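# Four arms: ball to other cup, frame back on rests

## Task

Carry the ball over to the cup on the other post and set the frame back in its proper place on its rests; both must stay that way on their own, with no robot holding them, and finish by opening the grippers and moving the arms away.

## Robot and tools

Setup: four identical i2rt Big YAM arms named arm1, arm2, arm3 and arm4. Each has six joints, a two-finger gripper and a wrist camera (arm1_cam_wrist to arm4_cam_wrist). Two fixed room cameras, cam_high and cam_low, view the scene. At full stretch a hand reaches roughly 1.0 m from its joint-1 axis. With joints 1 and 6 at 0 and the hand level and pointing forward, the wrist camera rides on top of the hand, looking toward the fingertips.

Frame: one shared scene frame, origin on the floor, +z up. The hand point is midway between the fingertips; the hand z axis runs along the fingers and the fingers close along its y axis. Foot poses are never printed. Camera calibration (intrinsics K, distortion, and a 4x4 world-to-camera transform in metres, OpenCV conventions) is given per camera; actual cameras may be off by a couple of degrees and millimetres, and wrist camera poses also inherit joint reading errors.

Tool execute_actions: argument actions is a list holding exactly one action object, or empty (empty just returns state and pictures). The action is keyed by robot name; under each name sits joints, a dictionary of absolute joint targets by name (not offsets), each a single number. Keys and ranges: joint1_rad -2.879 to 2.879 rad (turns the whole arm about its foot, positive counter-clockwise seen from above, 0 means unfolding toward the direction the foot faces); joint2_rad 0 to 3.141 rad (shoulder, 0 has the upper arm pointing back about level, increasing lifts it up and over forward); joint3_rad 0 to 3.019 rad (elbow, 0 fully folded, increasing opens); joint4_rad -1.692 to 1.57 rad (hand pitch, positive tips fingers up); joint5_rad -1.57 to 1.57 rad (hand sideways, positive toward the arm's right); joint6_rad -2.094 to 2.094 rad (hand roll, positive clockwise viewed from behind); gripper_m 0 to 0.093 m, the fingertip gap. Done tolerances are about ±0.045, 0.14, 0.09, 0.055, 0.03, 0.035 rad and 0.003 m. Any unknown key or out-of-range value causes the entire call to be rejected with nothing moving. All motions in one action start at once but finish at different times, and since joints have unequal speeds the hand can sweep a wide arc. A joint or arm omitted from an action may still be driving toward its earlier target. Optional cameras lists which images to return: omitted, null or ["all"] gives all, [] gives none.

Tool wait: seconds, 0 to 10. Commands nothing new and returns state and pictures like an empty action.

Tool zoom_image: camera name plus region [x0, y0, x1, y1] in pixels of that camera's latest full image, origin top-left, at most 504 by 504. Wrist images are 616x616, room images 896x504.

Tool finished_scene: scene, the number of the current scene. Irreversible; the result reports success and may give the next task. Call it only once the goal holds without support. Replying with no tool call ends everything.

Reading results: each result gives per-robot state with joint_positions, joint torques (raw drive output in arm-joint order, with offsets and noise, nonzero even with no load), and a pictures line naming cameras in image order. joint_status tells how each commanded motion ended: off_target (stopped short, maybe still pushing), contact_stop or time_out (old target dropped, holds where it stopped, except that a timed-out joint may keep pushing toward a nearby target), not_followed (a self- and arm-to-arm collision check refused that arm's joint targets; the gripper part still runs, and the refused targets may be retried on later actions until valid targets arrive or the path opens). A joint_command-not-followed line, often with a cause line, appears only on calls that contain an action. on_its_own lists what the call did not command; its held at value is the target, not the position. To relieve a pushing joint, command its reported position. A tiny change in target may produce no motion. A loaded joint sags when holding. If a result reports a stop, later motion calls in the same reply are skipped.

Hazards: the arms do not halt on contact and can press hard. Robots pressing firmly against one another fails the run; a strong hit may too, and no state line reports contact between arms. The collision check can react late and ignores fingers, gripper housings and wrist cameras. Objects touching robots are fine. Never drop, knock or push anything off the work area or floor; avoid slips, slams and hard shoves. Loose objects may occasionally get nudged by outside disturbances. The gripper can squeeze about 50 to 62 N per pad. Sustained pushing or load heats motors: a MOTOR HOT line appears from 85 °C, and at 100 °C an OVER-TEMPERATURE FAULT drops that whole arm until it cools, with unfinished keys showing limit_stop_at_motor_heat (resend the target afterwards). The simulation keeps running while you compose a reply, holding the last command, so long deliberation while gripping a load adds heat. Arms act independently; a stalled one does not pause the others. Fewer seconds of robot motion is better.

Each tool is called after "Emit:" by a JSON object that holds its "method" and its "body".

## Session

Emit:
{"method": "execute_actions", "body": {"actions": []}}

Scene clock: 0.00 s.
Joint torques (N m, as the arm reports them, + toward a larger angle): no reading
arm1.joint_positions: joint1_rad=+0.271 joint2_rad=+0.515 joint3_rad=+1.402 joint4_rad=-1.147 joint5_rad=+0.038 joint6_rad=+0.348 gripper_m=+0.094
arm1.joint_status: not commanded
arm1.hand: x=+1.2496 y=-0.0575 z=+1.3992 quat_wxyz=(-0.185, -0.794, +0.024, +0.578) (m; scene frame)
arm2.joint_positions: joint1_rad=-0.100 joint2_rad=+0.533 joint3_rad=+1.452 joint4_rad=-1.482 joint5_rad=-0.227 joint6_rad=-0.328 gripper_m=+0.095
arm2.joint_status: not commanded
arm2.hand: x=-0.6212 y=+1.1294 z=+1.3722 quat_wxyz=(-0.426, -0.288, -0.820, +0.252) (m; scene frame)
arm3.joint_positions: joint1_rad=+0.210 joint2_rad=+0.489 joint3_rad=+1.435 joint4_rad=-1.504 joint5_rad=+0.289 joint6_rad=-0.249 gripper_m=+0.094
arm3.joint_status: not commanded
arm3.hand: x=-0.6274 y=-1.1397 z=+1.3282 quat_wxyz=(-0.485, +0.524, -0.691, -0.112) (m; scene frame)
arm4.joint_positions: joint1_rad=+0.210 joint2_rad=+0.625 joint3_rad=+1.407 joint4_rad=-1.462 joint5_rad=-0.018 joint6_rad=-0.099 gripper_m=+0.095
arm4.joint_status: not commanded
arm4.hand: x=+0.6570 y=+1.0596 z=+1.3419 quat_wxyz=(-0.238, -0.708, -0.553, +0.368) (m; scene frame)
pictures: arm1_cam_wrist, arm2_cam_wrist, arm3_cam_wrist, arm4_cam_wrist, cam_high, cam_low
Images, in order (width x height): arm1_cam_wrist 616x616, arm2_cam_wrist 616x616, arm3_cam_wrist 616x616, arm4_cam_wrist 616x616, cam_high 896x504, cam_low 896x504.

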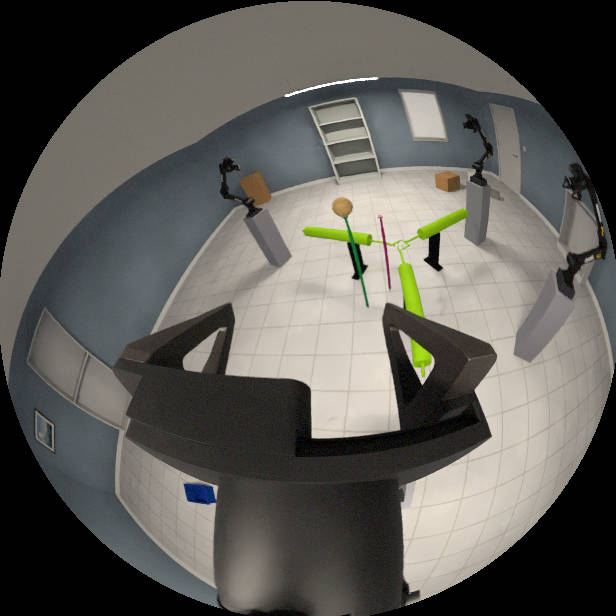

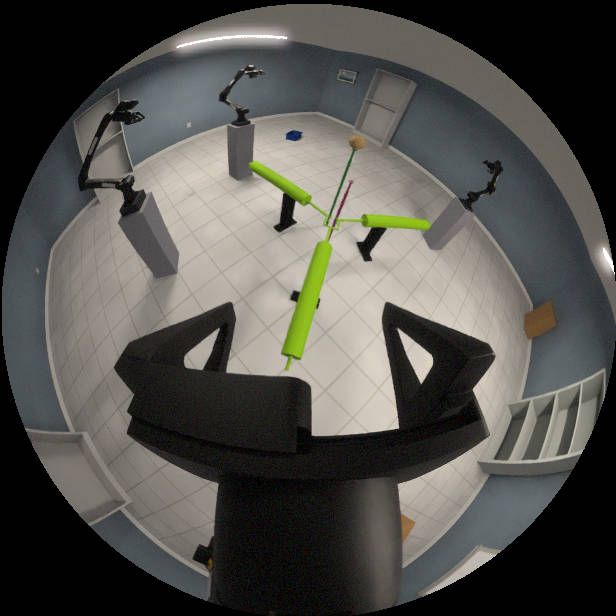

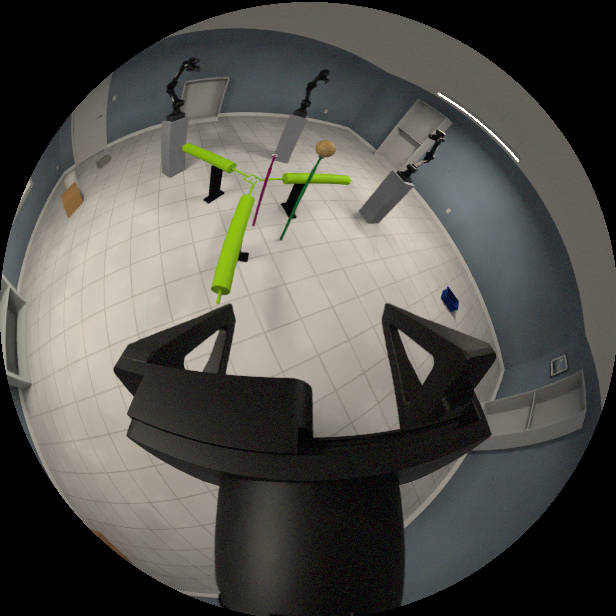

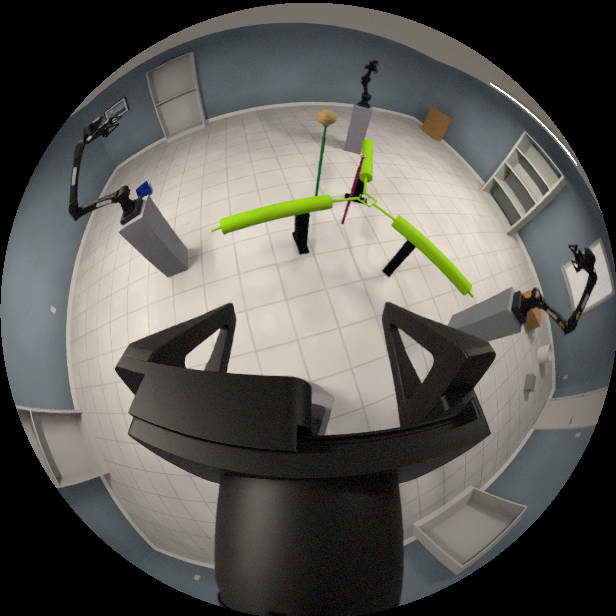

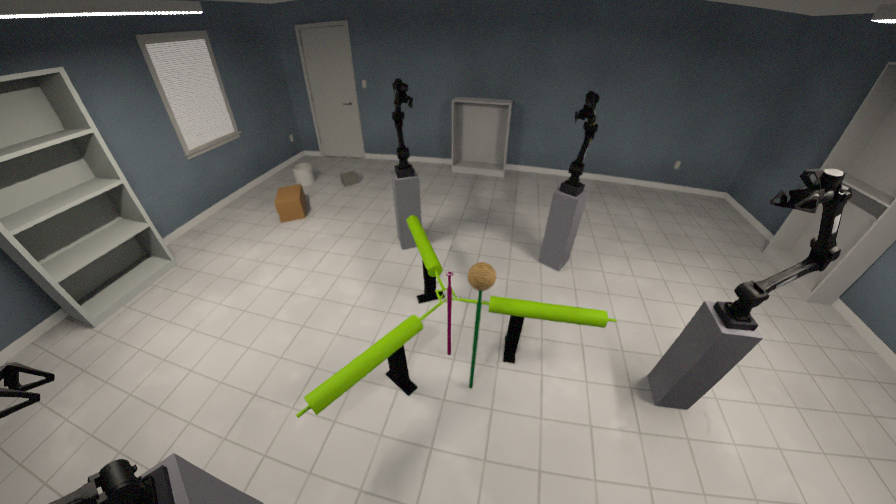

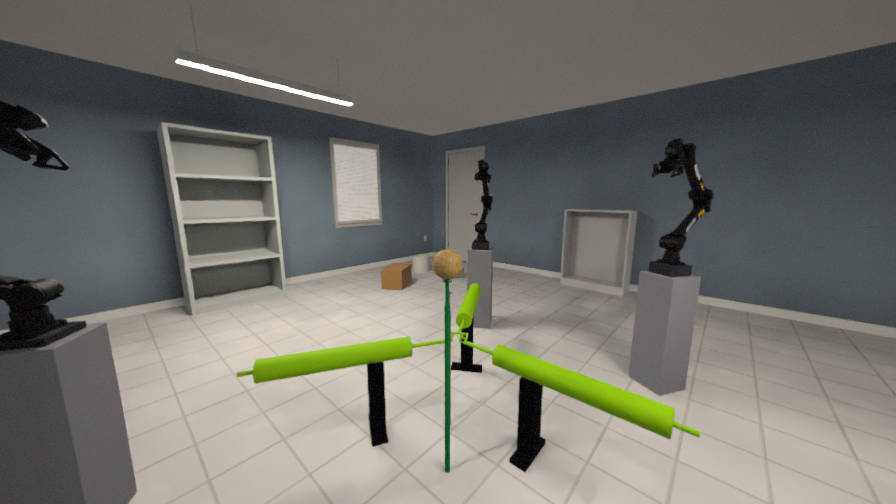

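Emit:
{"method": "zoom_image", "body": {"camera": "cam_high", "region": [400, 250, 520, 330]}}

Emit:
{"method": "zoom_image", "body": {"camera": "cam_low", "region": [390, 240, 540, 380]}}

Emit:
{"method": "zoom_image", "body": {"camera": "cam_low", "region": [600, 380, 720, 460]}}

Emit:
{"method": "zoom_image", "body": {"camera": "arm4_cam_wrist", "region": [300, 100, 420, 240]}}

Region (400, 250, 520, 330) of cam_high's 896x504 image, scaled by 4.200, with more detail than that image has.

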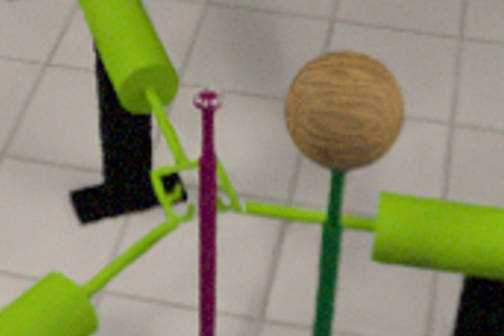

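Region (390, 240, 540, 380) of cam_low's 896x504 image, scaled by 3.360, with more detail than that image has; it fills the top 470 rows of this view, and the rest is white.

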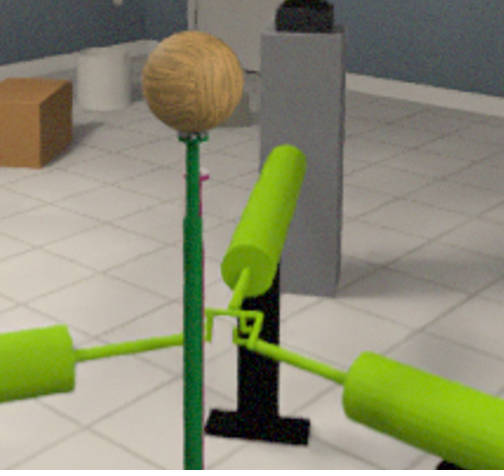

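Region (600, 380, 720, 460) of cam_low's 896x504 image, scaled by 4.200, with more detail than that image has.

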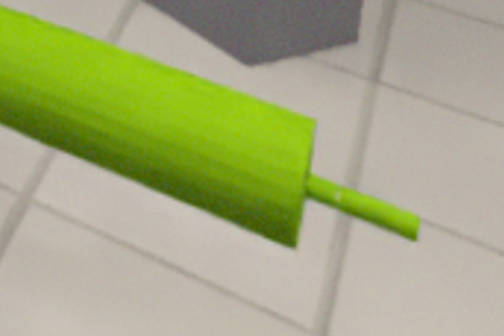

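Region (300, 100, 420, 240) of arm4_cam_wrist's 616x616 image, scaled by 3.600, with more detail than that image has; it fills the left 432 columns of this view, and the rest is white.

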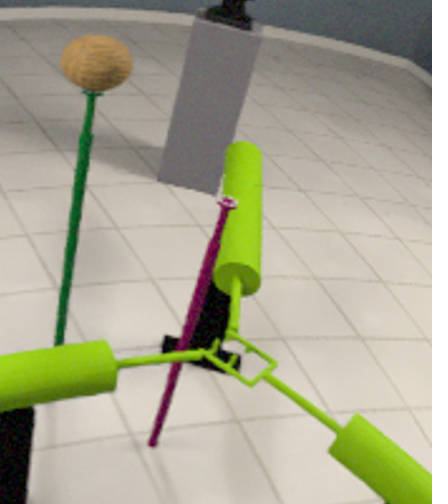

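Emit:
{"method": "execute_actions", "body": {"actions": [{"arm1":{"joints":{"joint1_rad":0,"joint2_rad":1.57,"joint3_rad":1.57,"joint4_rad":-1.57,"joint5_rad":0,"joint6_rad":0}},"arm2":{"joints":{"joint1_rad":0,"joint2_rad":1.57,"joint3_rad":1.0,"joint4_rad":-1.0,"joint5_rad":0,"joint6_rad":0}},"arm3":{"joints":{"joint1_rad":0,"joint2_rad":1.0,"joint3_rad":1.0,"joint4_rad":-1.57,"joint5_rad":0,"joint6_rad":0}},"arm4":{"joints":{"joint1_rad":0,"joint2_rad":1.57,"joint3_rad":1.57,"joint4_rad":0,"joint5_rad":0,"joint6_rad":0}}}], "cameras": ["cam_low"]}}

Emit:
{"method": "execute_actions", "body": {"actions": [{"arm1":{"joints":{"joint1_rad":-0.3}},"arm2":{"joints":{"joint1_rad":-0.3}},"arm3":{"joints":{"joint1_rad":0.3}},"arm4":{"joints":{"joint4_rad":-0.8}}}]}}

Scene clock: 35.57 s.
Joint torques (N m, as the arm reports them, + toward a larger angle): arm1=[ -0.34 -14.52   9.09  -0.09  -0.29  -0.15] | arm2=[ 1.21 -9.24  8.78  1.13  0.06  0.1 ] | arm3=[-3.15 -5.41  9.08  0.14 -0.2   0.3 ] | arm4=[  0.2  -17.3   13.06   2.89   0.23   0.12]
arm1.joint_positions: joint1_rad=+0.004 joint2_rad=+1.576 joint3_rad=+1.552 joint4_rad=-1.554 joint5_rad=+0.003 joint6_rad=+0.008 gripper_m=+0.094
arm1.joint_status: all done
arm1.hand: x=+0.9772 y=-0.0239 z=+1.0424 quat_wxyz=(+0.001, -1.000, -0.023, -0.007) (m; scene frame)
arm2.joint_positions: joint1_rad=-0.012 joint2_rad=+1.558 joint3_rad=+0.986 joint4_rad=-1.020 joint5_rad=-0.005 joint6_rad=-0.013 gripper_m=+0.095
arm2.joint_status: all done
arm2.hand: x=-0.5240 y=+0.9099 z=+0.8768 quat_wxyz=(+0.004, -0.494, -0.869, -0.002) (m; scene frame)
arm3.joint_positions: joint1_rad=+0.012 joint2_rad=+1.014 joint3_rad=+0.971 joint4_rad=-1.564 joint5_rad=+0.002 joint6_rad=-0.017 gripper_m=+0.094
arm3.joint_status: all done
arm3.hand: x=-0.5907 y=-1.0434 z=+1.0030 quat_wxyz=(+0.014, +0.492, -0.870, +0.007) (m; scene frame)
arm4.joint_positions: joint1_rad=+0.003 joint2_rad=+1.567 joint3_rad=+1.555 joint4_rad=-0.026 joint5_rad=-0.003 joint6_rad=-0.010 gripper_m=+0.095
arm4.joint_status: all done
arm4.hand: x=+0.3482 y=+0.6570 z=+1.3243 quat_wxyz=(-0.336, -0.623, -0.349, +0.613) (m; scene frame)
pictures: cam_low
Images, in order (width x height): cam_low 896x504.

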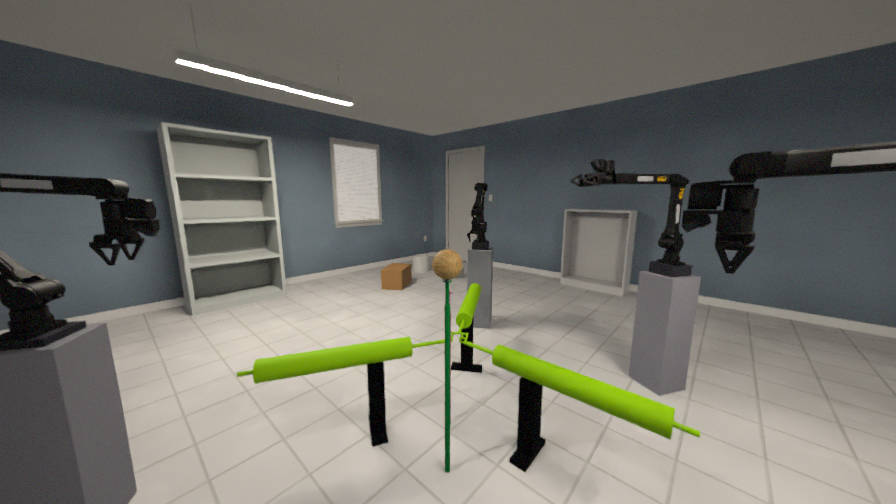

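Scene clock: 37.00 s.
Joint torques (N m, as the arm reports them, + toward a larger angle): arm1=[  0.14 -14.51   9.1   -0.09  -0.2   -0.13] | arm2=[ 1.12 -9.11  8.79  1.05 -0.07  0.1 ] | arm3=[-1.5  -5.41  9.03  0.14 -0.12  0.28] | arm4=[  0.2  -16.9   12.77   1.04   0.23   0.12]
arm1.joint_positions: joint1_rad=-0.302 joint2_rad=+1.576 joint3_rad=+1.552 joint4_rad=-1.554 joint5_rad=+0.000 joint6_rad=+0.006 gripper_m=+0.094
arm1.joint_status: all done
arm1.hand: x=+0.9919 y=+0.1190 z=+1.0425 quat_wxyz=(+0.000, -0.992, +0.130, -0.007) (m; scene frame)
arm2.joint_positions: joint1_rad=-0.311 joint2_rad=+1.558 joint3_rad=+0.986 joint4_rad=-1.020 joint5_rad=-0.001 joint6_rad=-0.011 gripper_m=+0.095
arm2.joint_status: all done
arm2.hand: x=-0.6357 y=+0.8659 z=+0.8772 quat_wxyz=(+0.003, -0.619, -0.786, -0.002) (m; scene frame)
arm3.joint_positions: joint1_rad=+0.293 joint2_rad=+1.014 joint3_rad=+0.971 joint4_rad=-1.564 joint5_rad=+0.000 joint6_rad=-0.016 gripper_m=+0.094
arm3.joint_status: all done
arm3.hand: x=-0.6553 y=-1.0144 z=+1.0032 quat_wxyz=(+0.013, +0.609, -0.793, +0.009) (m; scene frame)
arm4.joint_positions: joint1_rad=+0.003 joint2_rad=+1.567 joint3_rad=+1.555 joint4_rad=-0.781 joint5_rad=-0.003 joint6_rad=-0.010 gripper_m=+0.095
arm4.joint_status: all done
arm4.hand: x=+0.3858 y=+0.7166 z=+1.1573 quat_wxyz=(-0.187, -0.805, -0.450, +0.339) (m; scene frame)
pictures: arm1_cam_wrist, arm2_cam_wrist, arm3_cam_wrist, arm4_cam_wrist, cam_high, cam_low
camera_calibration (this result's frames):
arm1_cam_wrist: T_world_to_cam=[[0.252912, 0.966985, 0.0312326, -0.403605], [0.768792, -0.220464, 0.600295, -1.35677], [0.587362, -0.12781, -0.799169, 0.386892], [0, 0, 0, 1]] pos_world=[0.917902, 0.14061, 1.13626]
arm2_cam_wrist: T_world_to_cam=[[-0.972498, -0.232815, 0.00677033, -0.422225], [-0.18209, 0.778094, 0.601176, -1.31666], [-0.145231, 0.583409, -0.799088, 0.224384], [0, 0, 0, 1]] pos_world=[-0.617776, 0.795281, 0.973708]
arm3_cam_wrist: T_world_to_cam=[[0.964337, -0.26458, 0.00721916, 0.353931], [-0.213913, -0.763024, 0.609948, -1.51798], [-0.155872, -0.589739, -0.792409, 0.215642], [0, 0, 0, 1]] pos_world=[-0.632411, -0.937437, 1.09421]
arm4_cam_wrist: T_world_to_cam=[[-0.847966, 0.530027, -0.00493953, -0.0440108], [0.522267, 0.833887, -0.178517, -0.583279], [-0.0905001, -0.153956, -0.983924, 1.40475], [0, 0, 0, 1]] pos_world=[0.394438, 0.725987, 1.27783]
Images, in order (width x height): arm1_cam_wrist 616x616, arm2_cam_wrist 616x616, arm3_cam_wrist 616x616, arm4_cam_wrist 616x616, cam_high 896x504, cam_low 896x504.

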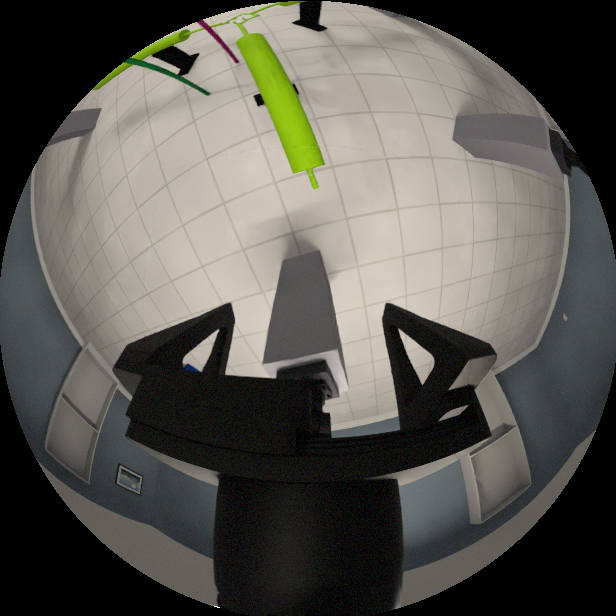

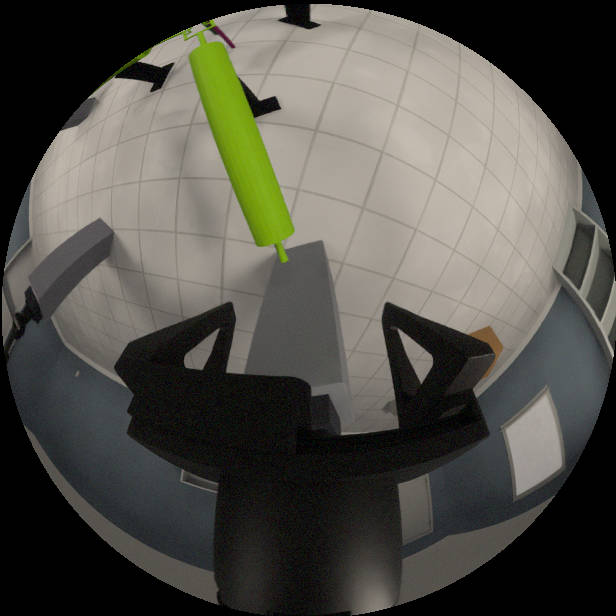

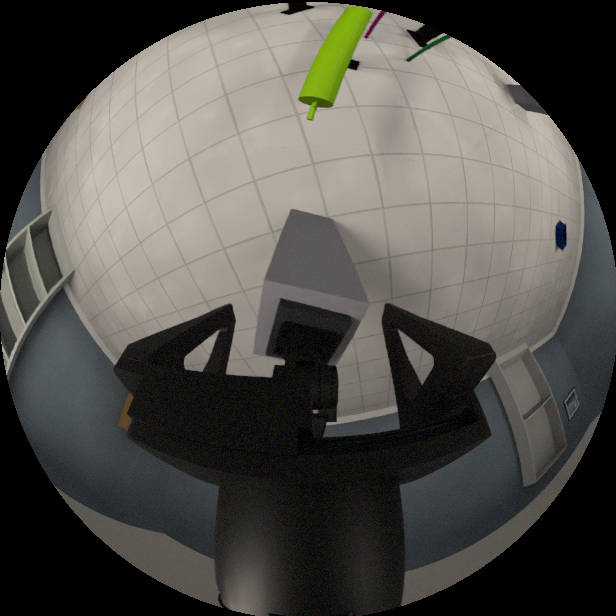

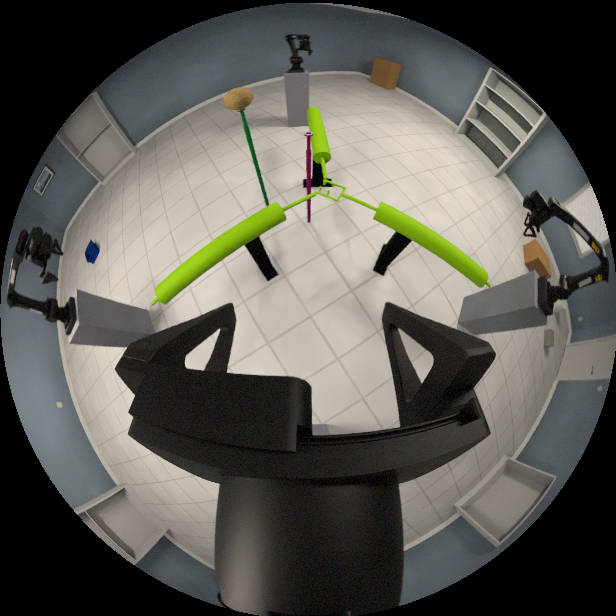

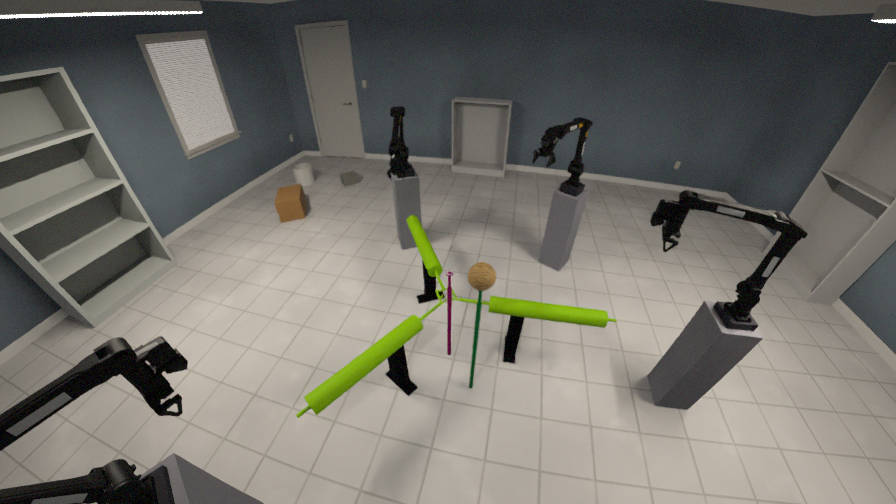

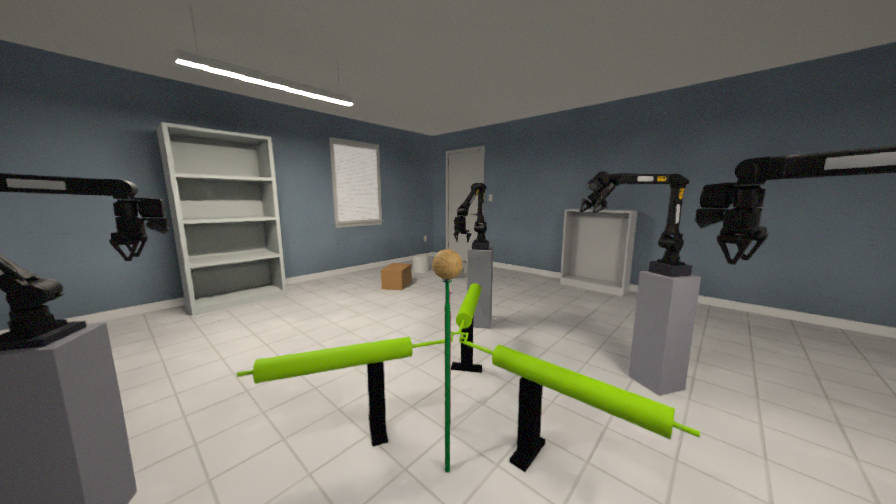

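Emit:
{"method": "execute_actions", "body": {"actions": [{"arm1":{"joints":{"joint1_rad":-0.356,"joint2_rad":2.311,"joint3_rad":1.385,"joint4_rad":-0.63,"joint6_rad":-0.333}},"arm2":{"joints":{"joint1_rad":-0.07,"joint2_rad":2.15,"joint3_rad":0.595,"joint4_rad":0.0,"joint6_rad":-0.092}},"arm3":{"joints":{"joint1_rad":0.261,"joint2_rad":2.278,"joint3_rad":1.4,"joint4_rad":-0.675,"joint6_rad":0.19}},"arm4":{"joints":{"joint2_rad":2.1,"joint3_rad":2.4,"joint4_rad":-0.6}}}]}}

Scene clock: 62.63 s.
Joint torques (N m, as the arm reports them, + toward a larger angle): arm1=[  0.18 -20.79   5.72   1.02  -0.23  -0.15] | arm2=[ 0.19 -9.05  0.21  1.11 -0.07 -0.11] | arm3=[ -3.37 -19.18   5.9    0.87  -0.09   0.3 ] | arm4=[  0.24 -25.35  16.39   2.77   0.23   0.13]
arm1.joint_positions: joint1_rad=-0.360 joint2_rad=+2.317 joint3_rad=+1.372 joint4_rad=-0.646 joint5_rad=+0.000 joint6_rad=-0.326 gripper_m=+0.094
arm1.joint_status: all done
arm1.hand: x=+0.9307 y=+0.1682 z=+0.5947 quat_wxyz=(-0.003, -1.000, -0.007, -0.014) (m; scene frame)
arm2.joint_positions: joint1_rad=-0.062 joint2_rad=+2.140 joint3_rad=+0.594 joint4_rad=-0.020 joint5_rad=-0.001 joint6_rad=-0.079 gripper_m=+0.095
arm2.joint_status: all done
arm2.hand: x=-0.5905 y=+0.9913 z=+0.6033 quat_wxyz=(-0.007, -0.487, -0.873, +0.007) (m; scene frame)
arm3.joint_positions: joint1_rad=+0.275 joint2_rad=+2.278 joint3_rad=+1.380 joint4_rad=-0.683 joint5_rad=+0.000 joint6_rad=+0.173 gripper_m=+0.094
arm3.joint_status: all done
arm3.hand: x=-0.5629 y=-0.7242 z=+0.6084 quat_wxyz=(+0.003, +0.524, -0.852, +0.001) (m; scene frame)
arm4.joint_positions: joint1_rad=+0.003 joint2_rad=+2.091 joint3_rad=+2.346 joint4_rad=-0.624 joint5_rad=-0.003 joint6_rad=-0.010 gripper_m=+0.095
arm4.joint_status: all done
arm4.hand: x=+0.2668 y=+0.5274 z=+1.2640 quat_wxyz=(-0.276, -0.715, -0.401, +0.502) (m; scene frame)
pictures: arm1_cam_wrist, arm2_cam_wrist, arm3_cam_wrist, arm4_cam_wrist, cam_high, cam_low
camera_calibration (this result's frames):
arm1_cam_wrist: T_world_to_cam=[[-0.0187381, 0.999573, 0.0224318, -0.169098], [0.791422, 0.00111833, 0.61127, -1.09496], [0.610983, 0.029207, -0.791104, 0.0179921], [0, 0, 0, 1]] pos_world=[0.852412, 0.169725, 0.687341]
arm2_cam_wrist: T_world_to_cam=[[-0.851316, -0.52452, 0.0117767, 0.0104116], [-0.421041, 0.696414, 0.581148, -1.28937], [-0.313025, 0.489782, -0.813713, -0.0585842], [0, 0, 0, 1]] pos_world=[-0.552353, 0.93209, 0.701522]
arm3_cam_wrist: T_world_to_cam=[[0.889546, -0.456766, 0.00848072, 0.162435], [-0.373478, -0.716402, 0.589307, -1.07946], [-0.2631, -0.527383, -0.807865, 0.082561], [0, 0, 0, 1]] pos_world=[-0.525927, -0.655593, 0.701455]
arm4_cam_wrist: T_world_to_cam=[[-0.848808, 0.52869, -0.00342331, -0.0451354], [0.43701, 0.697942, -0.567361, 0.241646], [-0.297569, -0.483077, -0.823462, 1.49589], [0, 0, 0, 1]] pos_world=[0.301218, 0.577838, 1.36876]
Images, in order (width x height): arm1_cam_wrist 616x616, arm2_cam_wrist 616x616, arm3_cam_wrist 616x616, arm4_cam_wrist 616x616, cam_high 896x504, cam_low 896x504.

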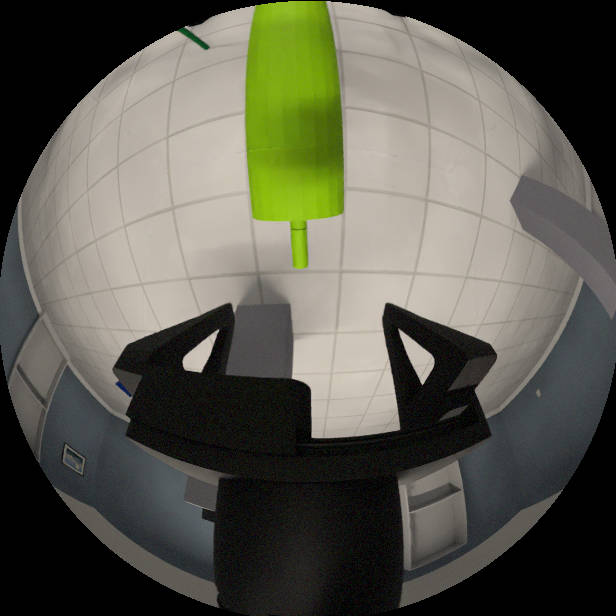

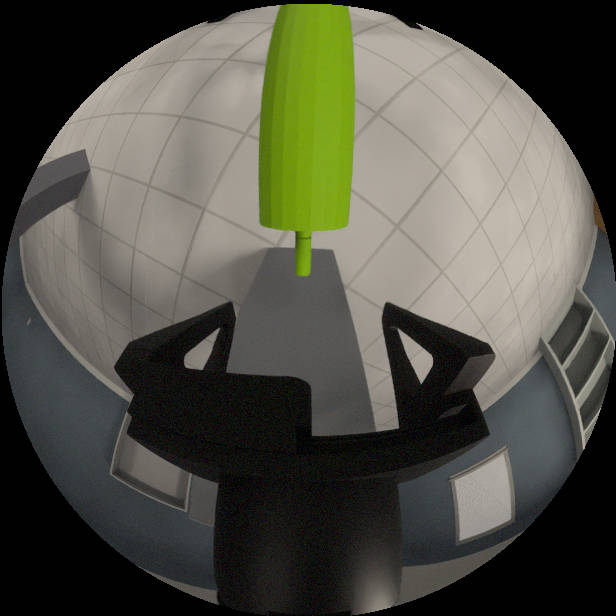

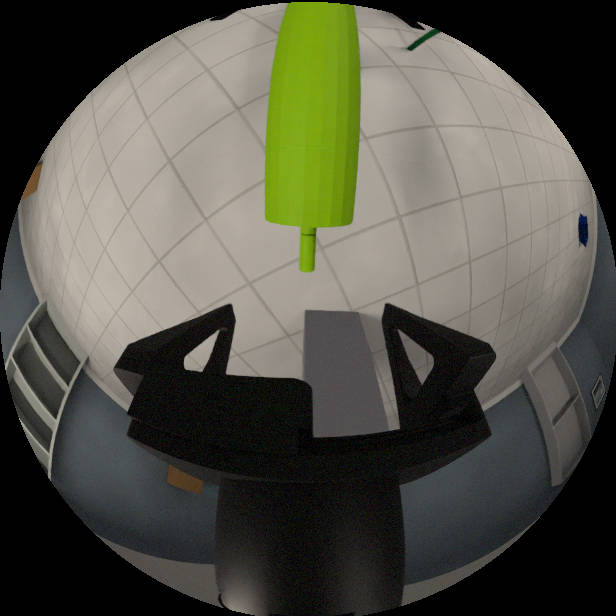

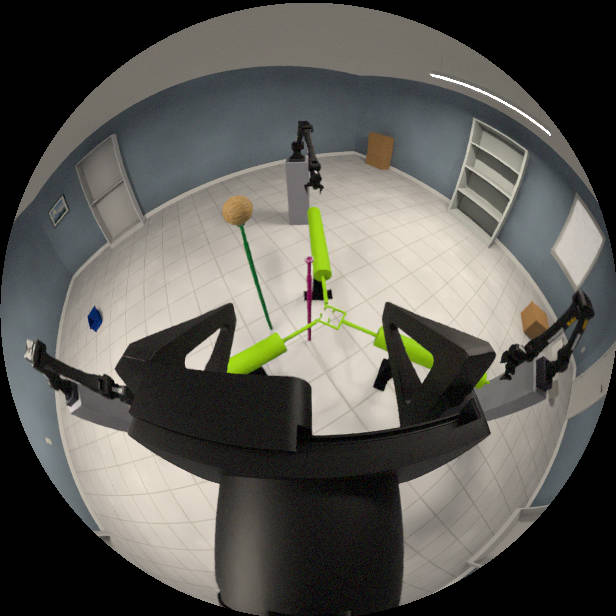

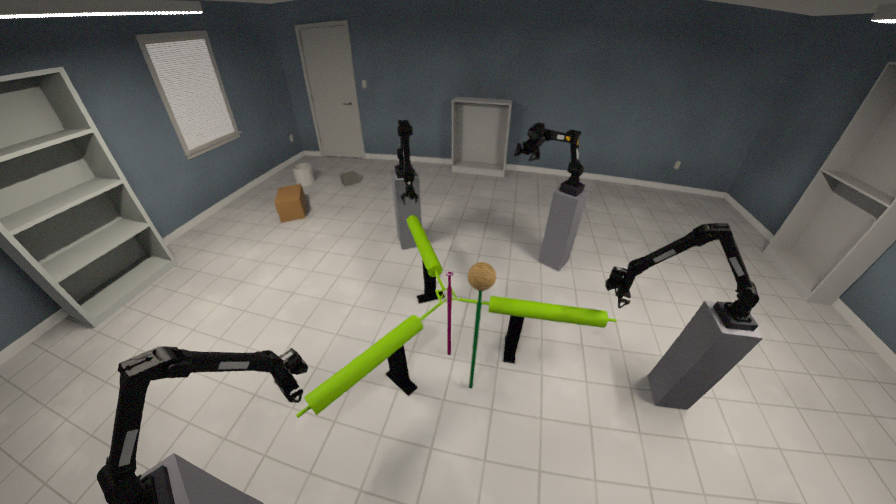

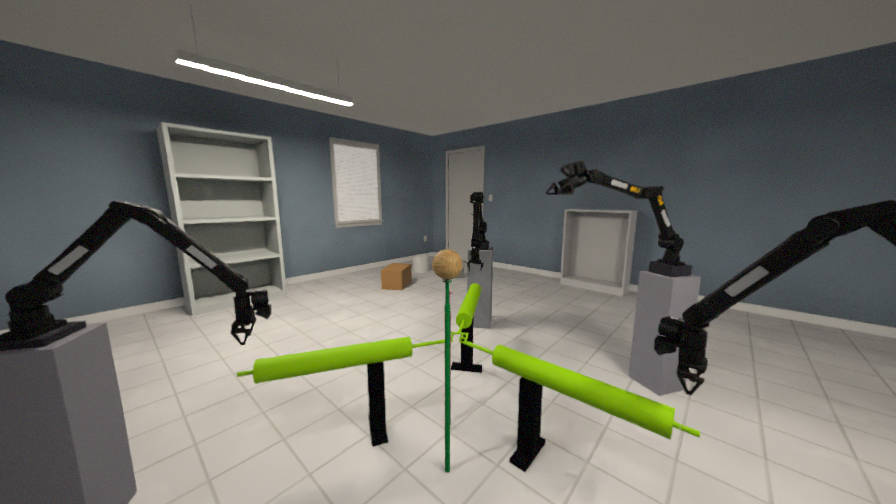

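Emit:
{"method": "execute_actions", "body": {"actions": [{"arm1":{"joints":{"joint1_rad":-0.345,"joint2_rad":2.633,"joint3_rad":1.505,"joint4_rad":-0.40}},"arm2":{"joints":{"joint2_rad":2.675,"joint3_rad":0.79,"joint4_rad":0.33}},"arm3":{"joints":{"joint2_rad":2.623,"joint3_rad":1.525,"joint4_rad":-0.445,"joint6_rad":0.22}},"arm4":{"joints":{"joint2_rad":1.8,"joint3_rad":1.9}}}], "cameras": ["arm1_cam_wrist","arm2_cam_wrist","arm3_cam_wrist","cam_low"]}}

Scene clock: 73.20 s.
Joint torques (N m, as the arm reports them, + toward a larger angle): arm1=[ -0.24 -19.25   3.78   1.12  -0.07  -0.14] | arm2=[ 0.24 -6.39 -3.16  0.42  0.12 -0.12] | arm3=[ -2.83 -17.54   3.5    0.79  -0.02   0.28] | arm4=[  0.19 -22.24  11.39   2.61   0.23   0.12]
arm1.joint_positions: joint1_rad=-0.342 joint2_rad=+2.609 joint3_rad=+1.504 joint4_rad=-0.415 joint5_rad=-0.003 joint6_rad=-0.326 gripper_m=+0.094
arm1.joint_status: all done
arm1.hand: x=+0.9101 y=+0.1641 z=+0.4651 quat_wxyz=(+0.006, -1.000, -0.016, +0.021) (m; scene frame)
arm2.joint_positions: joint1_rad=-0.063 joint2_rad=+2.595 joint3_rad=+0.807 joint4_rad=+0.338 joint5_rad=-0.006 joint6_rad=-0.078 gripper_m=+0.095
arm2.joint_status: all done
arm2.hand: x=-0.5742 y=+0.9589 z=+0.4707 quat_wxyz=(-0.057, -0.487, -0.871, +0.037) (m; scene frame)
arm3.joint_positions: joint1_rad=+0.270 joint2_rad=+2.584 joint3_rad=+1.530 joint4_rad=-0.448 joint5_rad=-0.001 joint6_rad=+0.204 gripper_m=+0.094
arm3.joint_status: all done
arm3.hand: x=-0.5520 y=-0.6958 z=+0.4747 quat_wxyz=(-0.026, +0.508, -0.861, -0.026) (m; scene frame)
arm4.joint_positions: joint1_rad=+0.003 joint2_rad=+1.810 joint3_rad=+1.902 joint4_rad=-0.622 joint5_rad=-0.003 joint6_rad=-0.010 gripper_m=+0.095
arm4.joint_status: all done
arm4.hand: x=+0.3186 y=+0.6098 z=+1.2234 quat_wxyz=(-0.244, -0.753, -0.422, +0.443) (m; scene frame)
pictures: arm1_cam_wrist, arm2_cam_wrist, arm3_cam_wrist, cam_low
camera_calibration (this result's frames):
arm1_cam_wrist: T_world_to_cam=[[-0.0341864, 0.998522, 0.042255, -0.157423], [0.831899, 0.00499951, 0.554905, -1.01065], [0.553873, 0.0541221, -0.83084, -0.00545124], [0, 0, 0, 1]] pos_world=[0.838397, 0.162538, 0.562938]
arm2_cam_wrist: T_world_to_cam=[[-0.853006, -0.521667, 0.0156617, 0.00333475], [-0.450565, 0.751224, 0.482343, -1.20597], [-0.263388, 0.404385, -0.875842, -0.00582295], [0, 0, 0, 1]] pos_world=[-0.542056, 0.910046, 0.576538]
arm3_cam_wrist: T_world_to_cam=[[0.872762, -0.488057, -0.00938702, 0.144231], [-0.411041, -0.74514, 0.525178, -0.986542], [-0.263311, -0.454496, -0.850941, 0.0635055], [0, 0, 0, 1]] pos_world=[-0.514667, -0.635856, 0.573503]
Images, in order (width x height): arm1_cam_wrist 616x616, arm2_cam_wrist 616x616, arm3_cam_wrist 616x616, cam_low 896x504.

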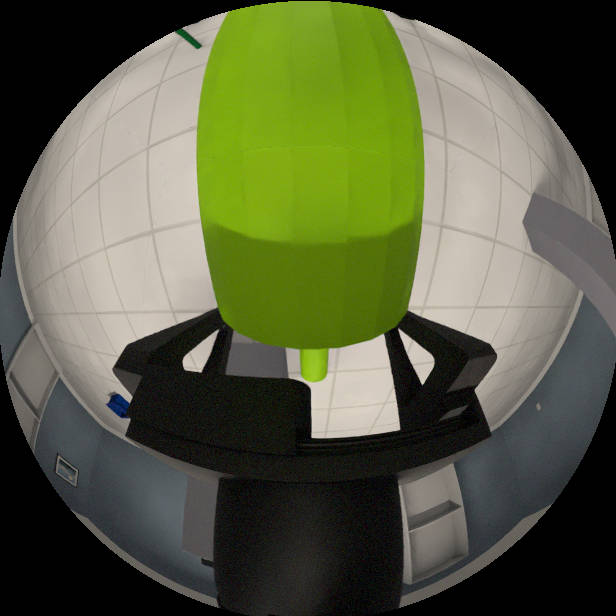

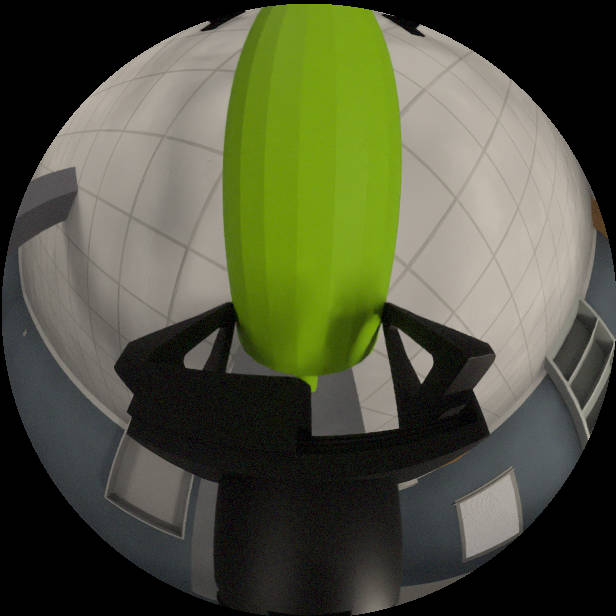

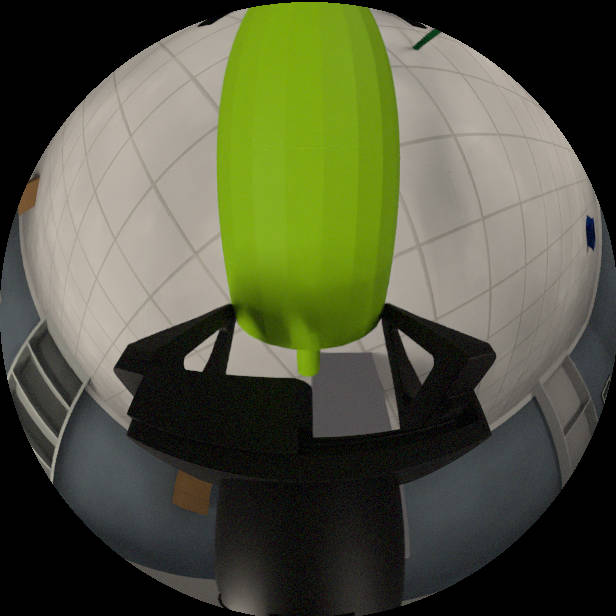

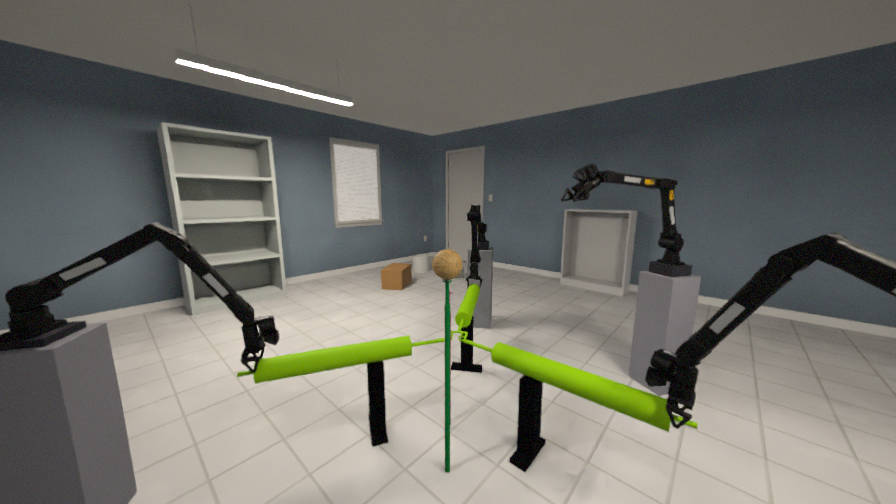

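Emit:
{"method": "execute_actions", "body": {"actions": [{"arm1":{"joints":{"joint2_rad":2.60,"joint3_rad":1.485,"joint4_rad":-0.5}},"arm2":{"joints":{"joint2_rad":2.56,"joint3_rad":0.72,"joint4_rad":0.2}},"arm3":{"joints":{"joint2_rad":2.53,"joint3_rad":1.5,"joint4_rad":-0.68}}}], "cameras": []}}

Emit:
{"method": "execute_actions", "body": {"actions": [{"arm1":{"joints":{"joint2_rad":2.633}},"arm2":{"joints":{"joint2_rad":2.64}},"arm3":{"joints":{"joint2_rad":2.62}}}], "cameras": []}}

Emit:
{"method": "execute_actions", "body": {"actions": [{"arm1":{"joints":{"joint4_rad":-0.40}},"arm2":{"joints":{"joint2_rad":2.675,"joint3_rad":0.77,"joint4_rad":0.32}},"arm3":{"joints":{"joint4_rad":-0.445}}}], "cameras": ["arm1_cam_wrist","arm2_cam_wrist","arm3_cam_wrist","cam_low"]}}

Scene clock: 82.60 s.
Joint torques (N m, as the arm reports them, + toward a larger angle): arm1=[ -0.25 -21.54   3.49  -0.14  -0.07  -0.15] | arm2=[  0.25 -10.41  -2.36  -0.02   0.05  -0.11] | arm3=[ -3.16 -21.88   3.52  -0.25   0.03   0.26] | arm4=[  0.17 -22.72  11.43   2.61   0.23   0.13]
arm1.joint_positions: joint1_rad=-0.342 joint2_rad=+2.609 joint3_rad=+1.486 joint4_rad=-0.485 joint5_rad=-0.003 joint6_rad=-0.326 gripper_m=+0.094
arm1.joint_status: all done
arm1.hand: x=+0.9368 y=+0.1560 z=+0.4620 quat_wxyz=(-0.007, -1.000, -0.016, -0.021) (m; scene frame)
arm2.joint_positions: joint1_rad=-0.063 joint2_rad=+2.563 joint3_rad=+0.717 joint4_rad=+0.213 joint5_rad=-0.005 joint6_rad=-0.080 gripper_m=+0.095
arm2.joint_status: all done
arm2.hand: x=-0.6069 y=+1.0223 z=+0.4853 quat_wxyz=(+0.020, -0.487, -0.873, -0.013) (m; scene frame)
arm3.joint_positions: joint1_rad=+0.270 joint2_rad=+2.553 joint3_rad=+1.499 joint4_rad=-0.671 joint5_rad=-0.002 joint6_rad=+0.207 gripper_m=+0.094
arm3.joint_status: all done
arm3.hand: x=-0.5696 y=-0.7523 z=+0.4881 quat_wxyz=(+0.056, +0.506, -0.859, +0.049) (m; scene frame)
arm4.joint_positions: joint1_rad=+0.003 joint2_rad=+1.810 joint3_rad=+1.902 joint4_rad=-0.622 joint5_rad=-0.003 joint6_rad=-0.010 gripper_m=+0.095
arm4.joint_status: not commanded
arm4.hand: x=+0.3186 y=+0.6098 z=+1.2234 quat_wxyz=(-0.244, -0.753, -0.422, +0.443) (m; scene frame)
pictures: none
No camera images: the call's "cameras" was empty. Leave "cameras" out to get every camera's image.

Scene clock: 83.47 s.
Joint torques (N m, as the arm reports them, + toward a larger angle): arm1=[ -0.23 -19.04   3.46  -0.14  -0.07  -0.15] | arm2=[-0.12 -9.52 -3.27 -0.18  0.05 -0.11] | arm3=[ -2.89 -17.66   3.09  -0.25   0.02   0.27] | arm4=[  0.2  -22.72  11.43   2.61   0.23   0.12]
arm1.joint_positions: joint1_rad=-0.342 joint2_rad=+2.609 joint3_rad=+1.486 joint4_rad=-0.485 joint5_rad=-0.003 joint6_rad=-0.326 gripper_m=+0.094
arm1.joint_status: all done
arm1.hand: x=+0.9368 y=+0.1560 z=+0.4620 quat_wxyz=(-0.007, -1.000, -0.016, -0.021) (m; scene frame)
arm2.joint_positions: joint1_rad=-0.063 joint2_rad=+2.629 joint3_rad=+0.720 joint4_rad=+0.213 joint5_rad=-0.005 joint6_rad=-0.080 gripper_m=+0.095
arm2.joint_status: all done
arm2.hand: x=-0.6203 y=+1.0482 z=+0.4700 quat_wxyz=(+0.046, -0.487, -0.872, -0.031) (m; scene frame)
arm3.joint_positions: joint1_rad=+0.270 joint2_rad=+2.596 joint3_rad=+1.499 joint4_rad=-0.673 joint5_rad=-0.002 joint6_rad=+0.207 gripper_m=+0.094
arm3.joint_status: all done
arm3.hand: x=-0.5753 y=-0.7705 z=+0.4663 quat_wxyz=(+0.073, +0.505, -0.858, +0.064) (m; scene frame)
arm4.joint_positions: joint1_rad=+0.003 joint2_rad=+1.810 joint3_rad=+1.902 joint4_rad=-0.622 joint5_rad=-0.003 joint6_rad=-0.010 gripper_m=+0.095
arm4.joint_status: not commanded
arm4.hand: x=+0.3186 y=+0.6098 z=+1.2234 quat_wxyz=(-0.244, -0.753, -0.422, +0.443) (m; scene frame)
pictures: none
No camera images: the call's "cameras" was empty. Leave "cameras" out to get every camera's image.

Scene clock: 84.40 s.
Joint torques (N m, as the arm reports them, + toward a larger angle): arm1=[ -0.23 -19.1    3.58   1.16  -0.07  -0.14] | arm2=[ 0.06 -9.4  -2.94  1.07  0.04 -0.1 ] | arm3=[ -2.9  -18.29   3.46   1.     0.03   0.26] | arm4=[  0.16 -22.75  11.43   2.61   0.23   0.12]
arm1.joint_positions: joint1_rad=-0.342 joint2_rad=+2.609 joint3_rad=+1.486 joint4_rad=-0.417 joint5_rad=-0.003 joint6_rad=-0.326 gripper_m=+0.094
arm1.joint_status: all done
arm1.hand: x=+0.9209 y=+0.1608 z=+0.4619 quat_wxyz=(+0.003, -1.000, -0.016, +0.011) (m; scene frame)
arm2.joint_positions: joint1_rad=-0.063 joint2_rad=+2.656 joint3_rad=+0.770 joint4_rad=+0.300 joint5_rad=-0.005 joint6_rad=-0.080 gripper_m=+0.095
arm2.joint_status: all done
arm2.hand: x=-0.6025 y=+1.0134 z=+0.4559 quat_wxyz=(+0.000, -0.487, -0.873, +0.000) (m; scene frame)
arm3.joint_positions: joint1_rad=+0.270 joint2_rad=+2.596 joint3_rad=+1.499 joint4_rad=-0.455 joint5_rad=-0.002 joint6_rad=+0.207 gripper_m=+0.094
arm3.joint_status: all done
arm3.hand: x=-0.5596 y=-0.7197 z=+0.4617 quat_wxyz=(-0.007, +0.507, -0.862, -0.009) (m; scene frame)
arm4.joint_positions: joint1_rad=+0.003 joint2_rad=+1.810 joint3_rad=+1.902 joint4_rad=-0.622 joint5_rad=-0.003 joint6_rad=-0.010 gripper_m=+0.095
arm4.joint_status: not commanded
arm4.hand: x=+0.3186 y=+0.6098 z=+1.2234 quat_wxyz=(-0.244, -0.753, -0.422, +0.443) (m; scene frame)
pictures: arm1_cam_wrist, arm2_cam_wrist, arm3_cam_wrist, cam_low
camera_calibration (this result's frames):
arm1_cam_wrist: T_world_to_cam=[[-0.0349033, 0.998752, 0.035734, -0.150028], [0.821007, 0.00826706, 0.570859, -1.01569], [0.56985, 0.0492627, -0.82027, -0.0327249], [0, 0, 0, 1]] pos_world=[0.847301, 0.15985, 0.558334]
arm2_cam_wrist: T_world_to_cam=[[-0.851697, -0.52399, 0.00685733, 0.0150234], [-0.417151, 0.685845, 0.596323, -1.21805], [-0.31717, 0.505026, -0.802715, -0.215999], [0, 0, 0, 1]] pos_world=[-0.563823, 0.952348, 0.55286]
arm3_cam_wrist: T_world_to_cam=[[0.871256, -0.490829, 0.0000014702, 0.131915], [-0.404311, -0.717679, 0.566983, -0.996468], [-0.27829, -0.493988, -0.82373, -0.00979981], [0, 0, 0, 1]] pos_world=[-0.520542, -0.655238, 0.556908]
Images, in order (width x height): arm1_cam_wrist 616x616, arm2_cam_wrist 616x616, arm3_cam_wrist 616x616, cam_low 896x504.

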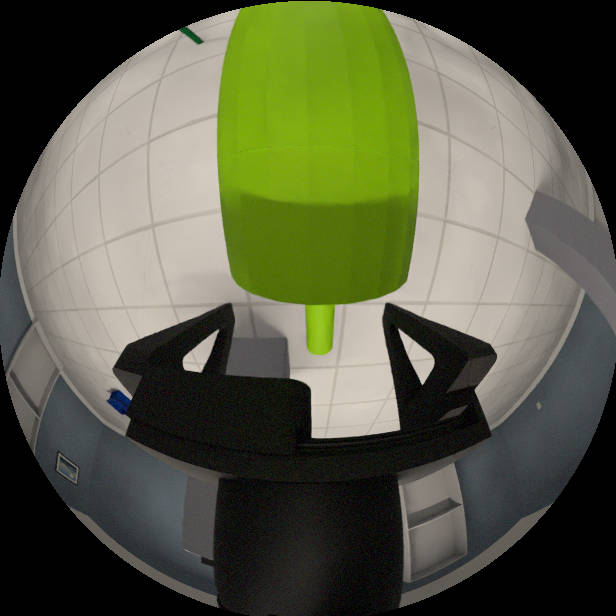

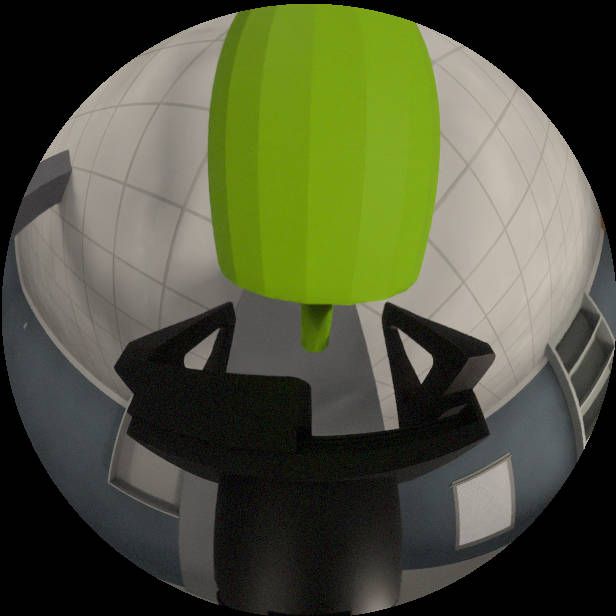

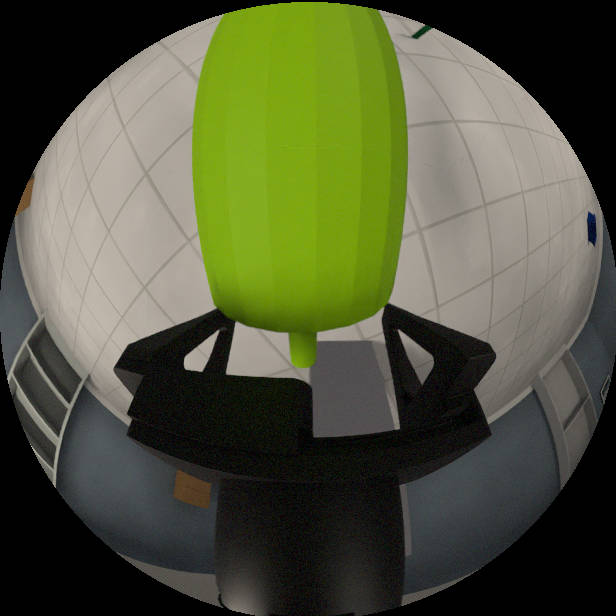

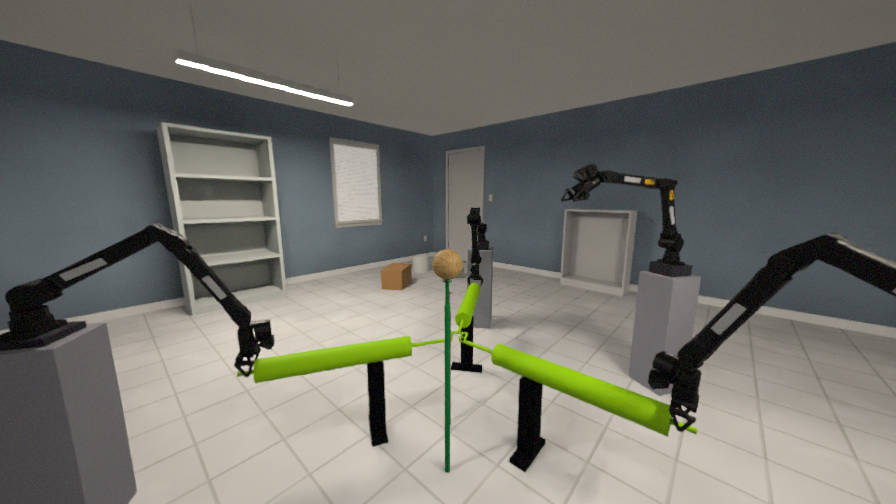

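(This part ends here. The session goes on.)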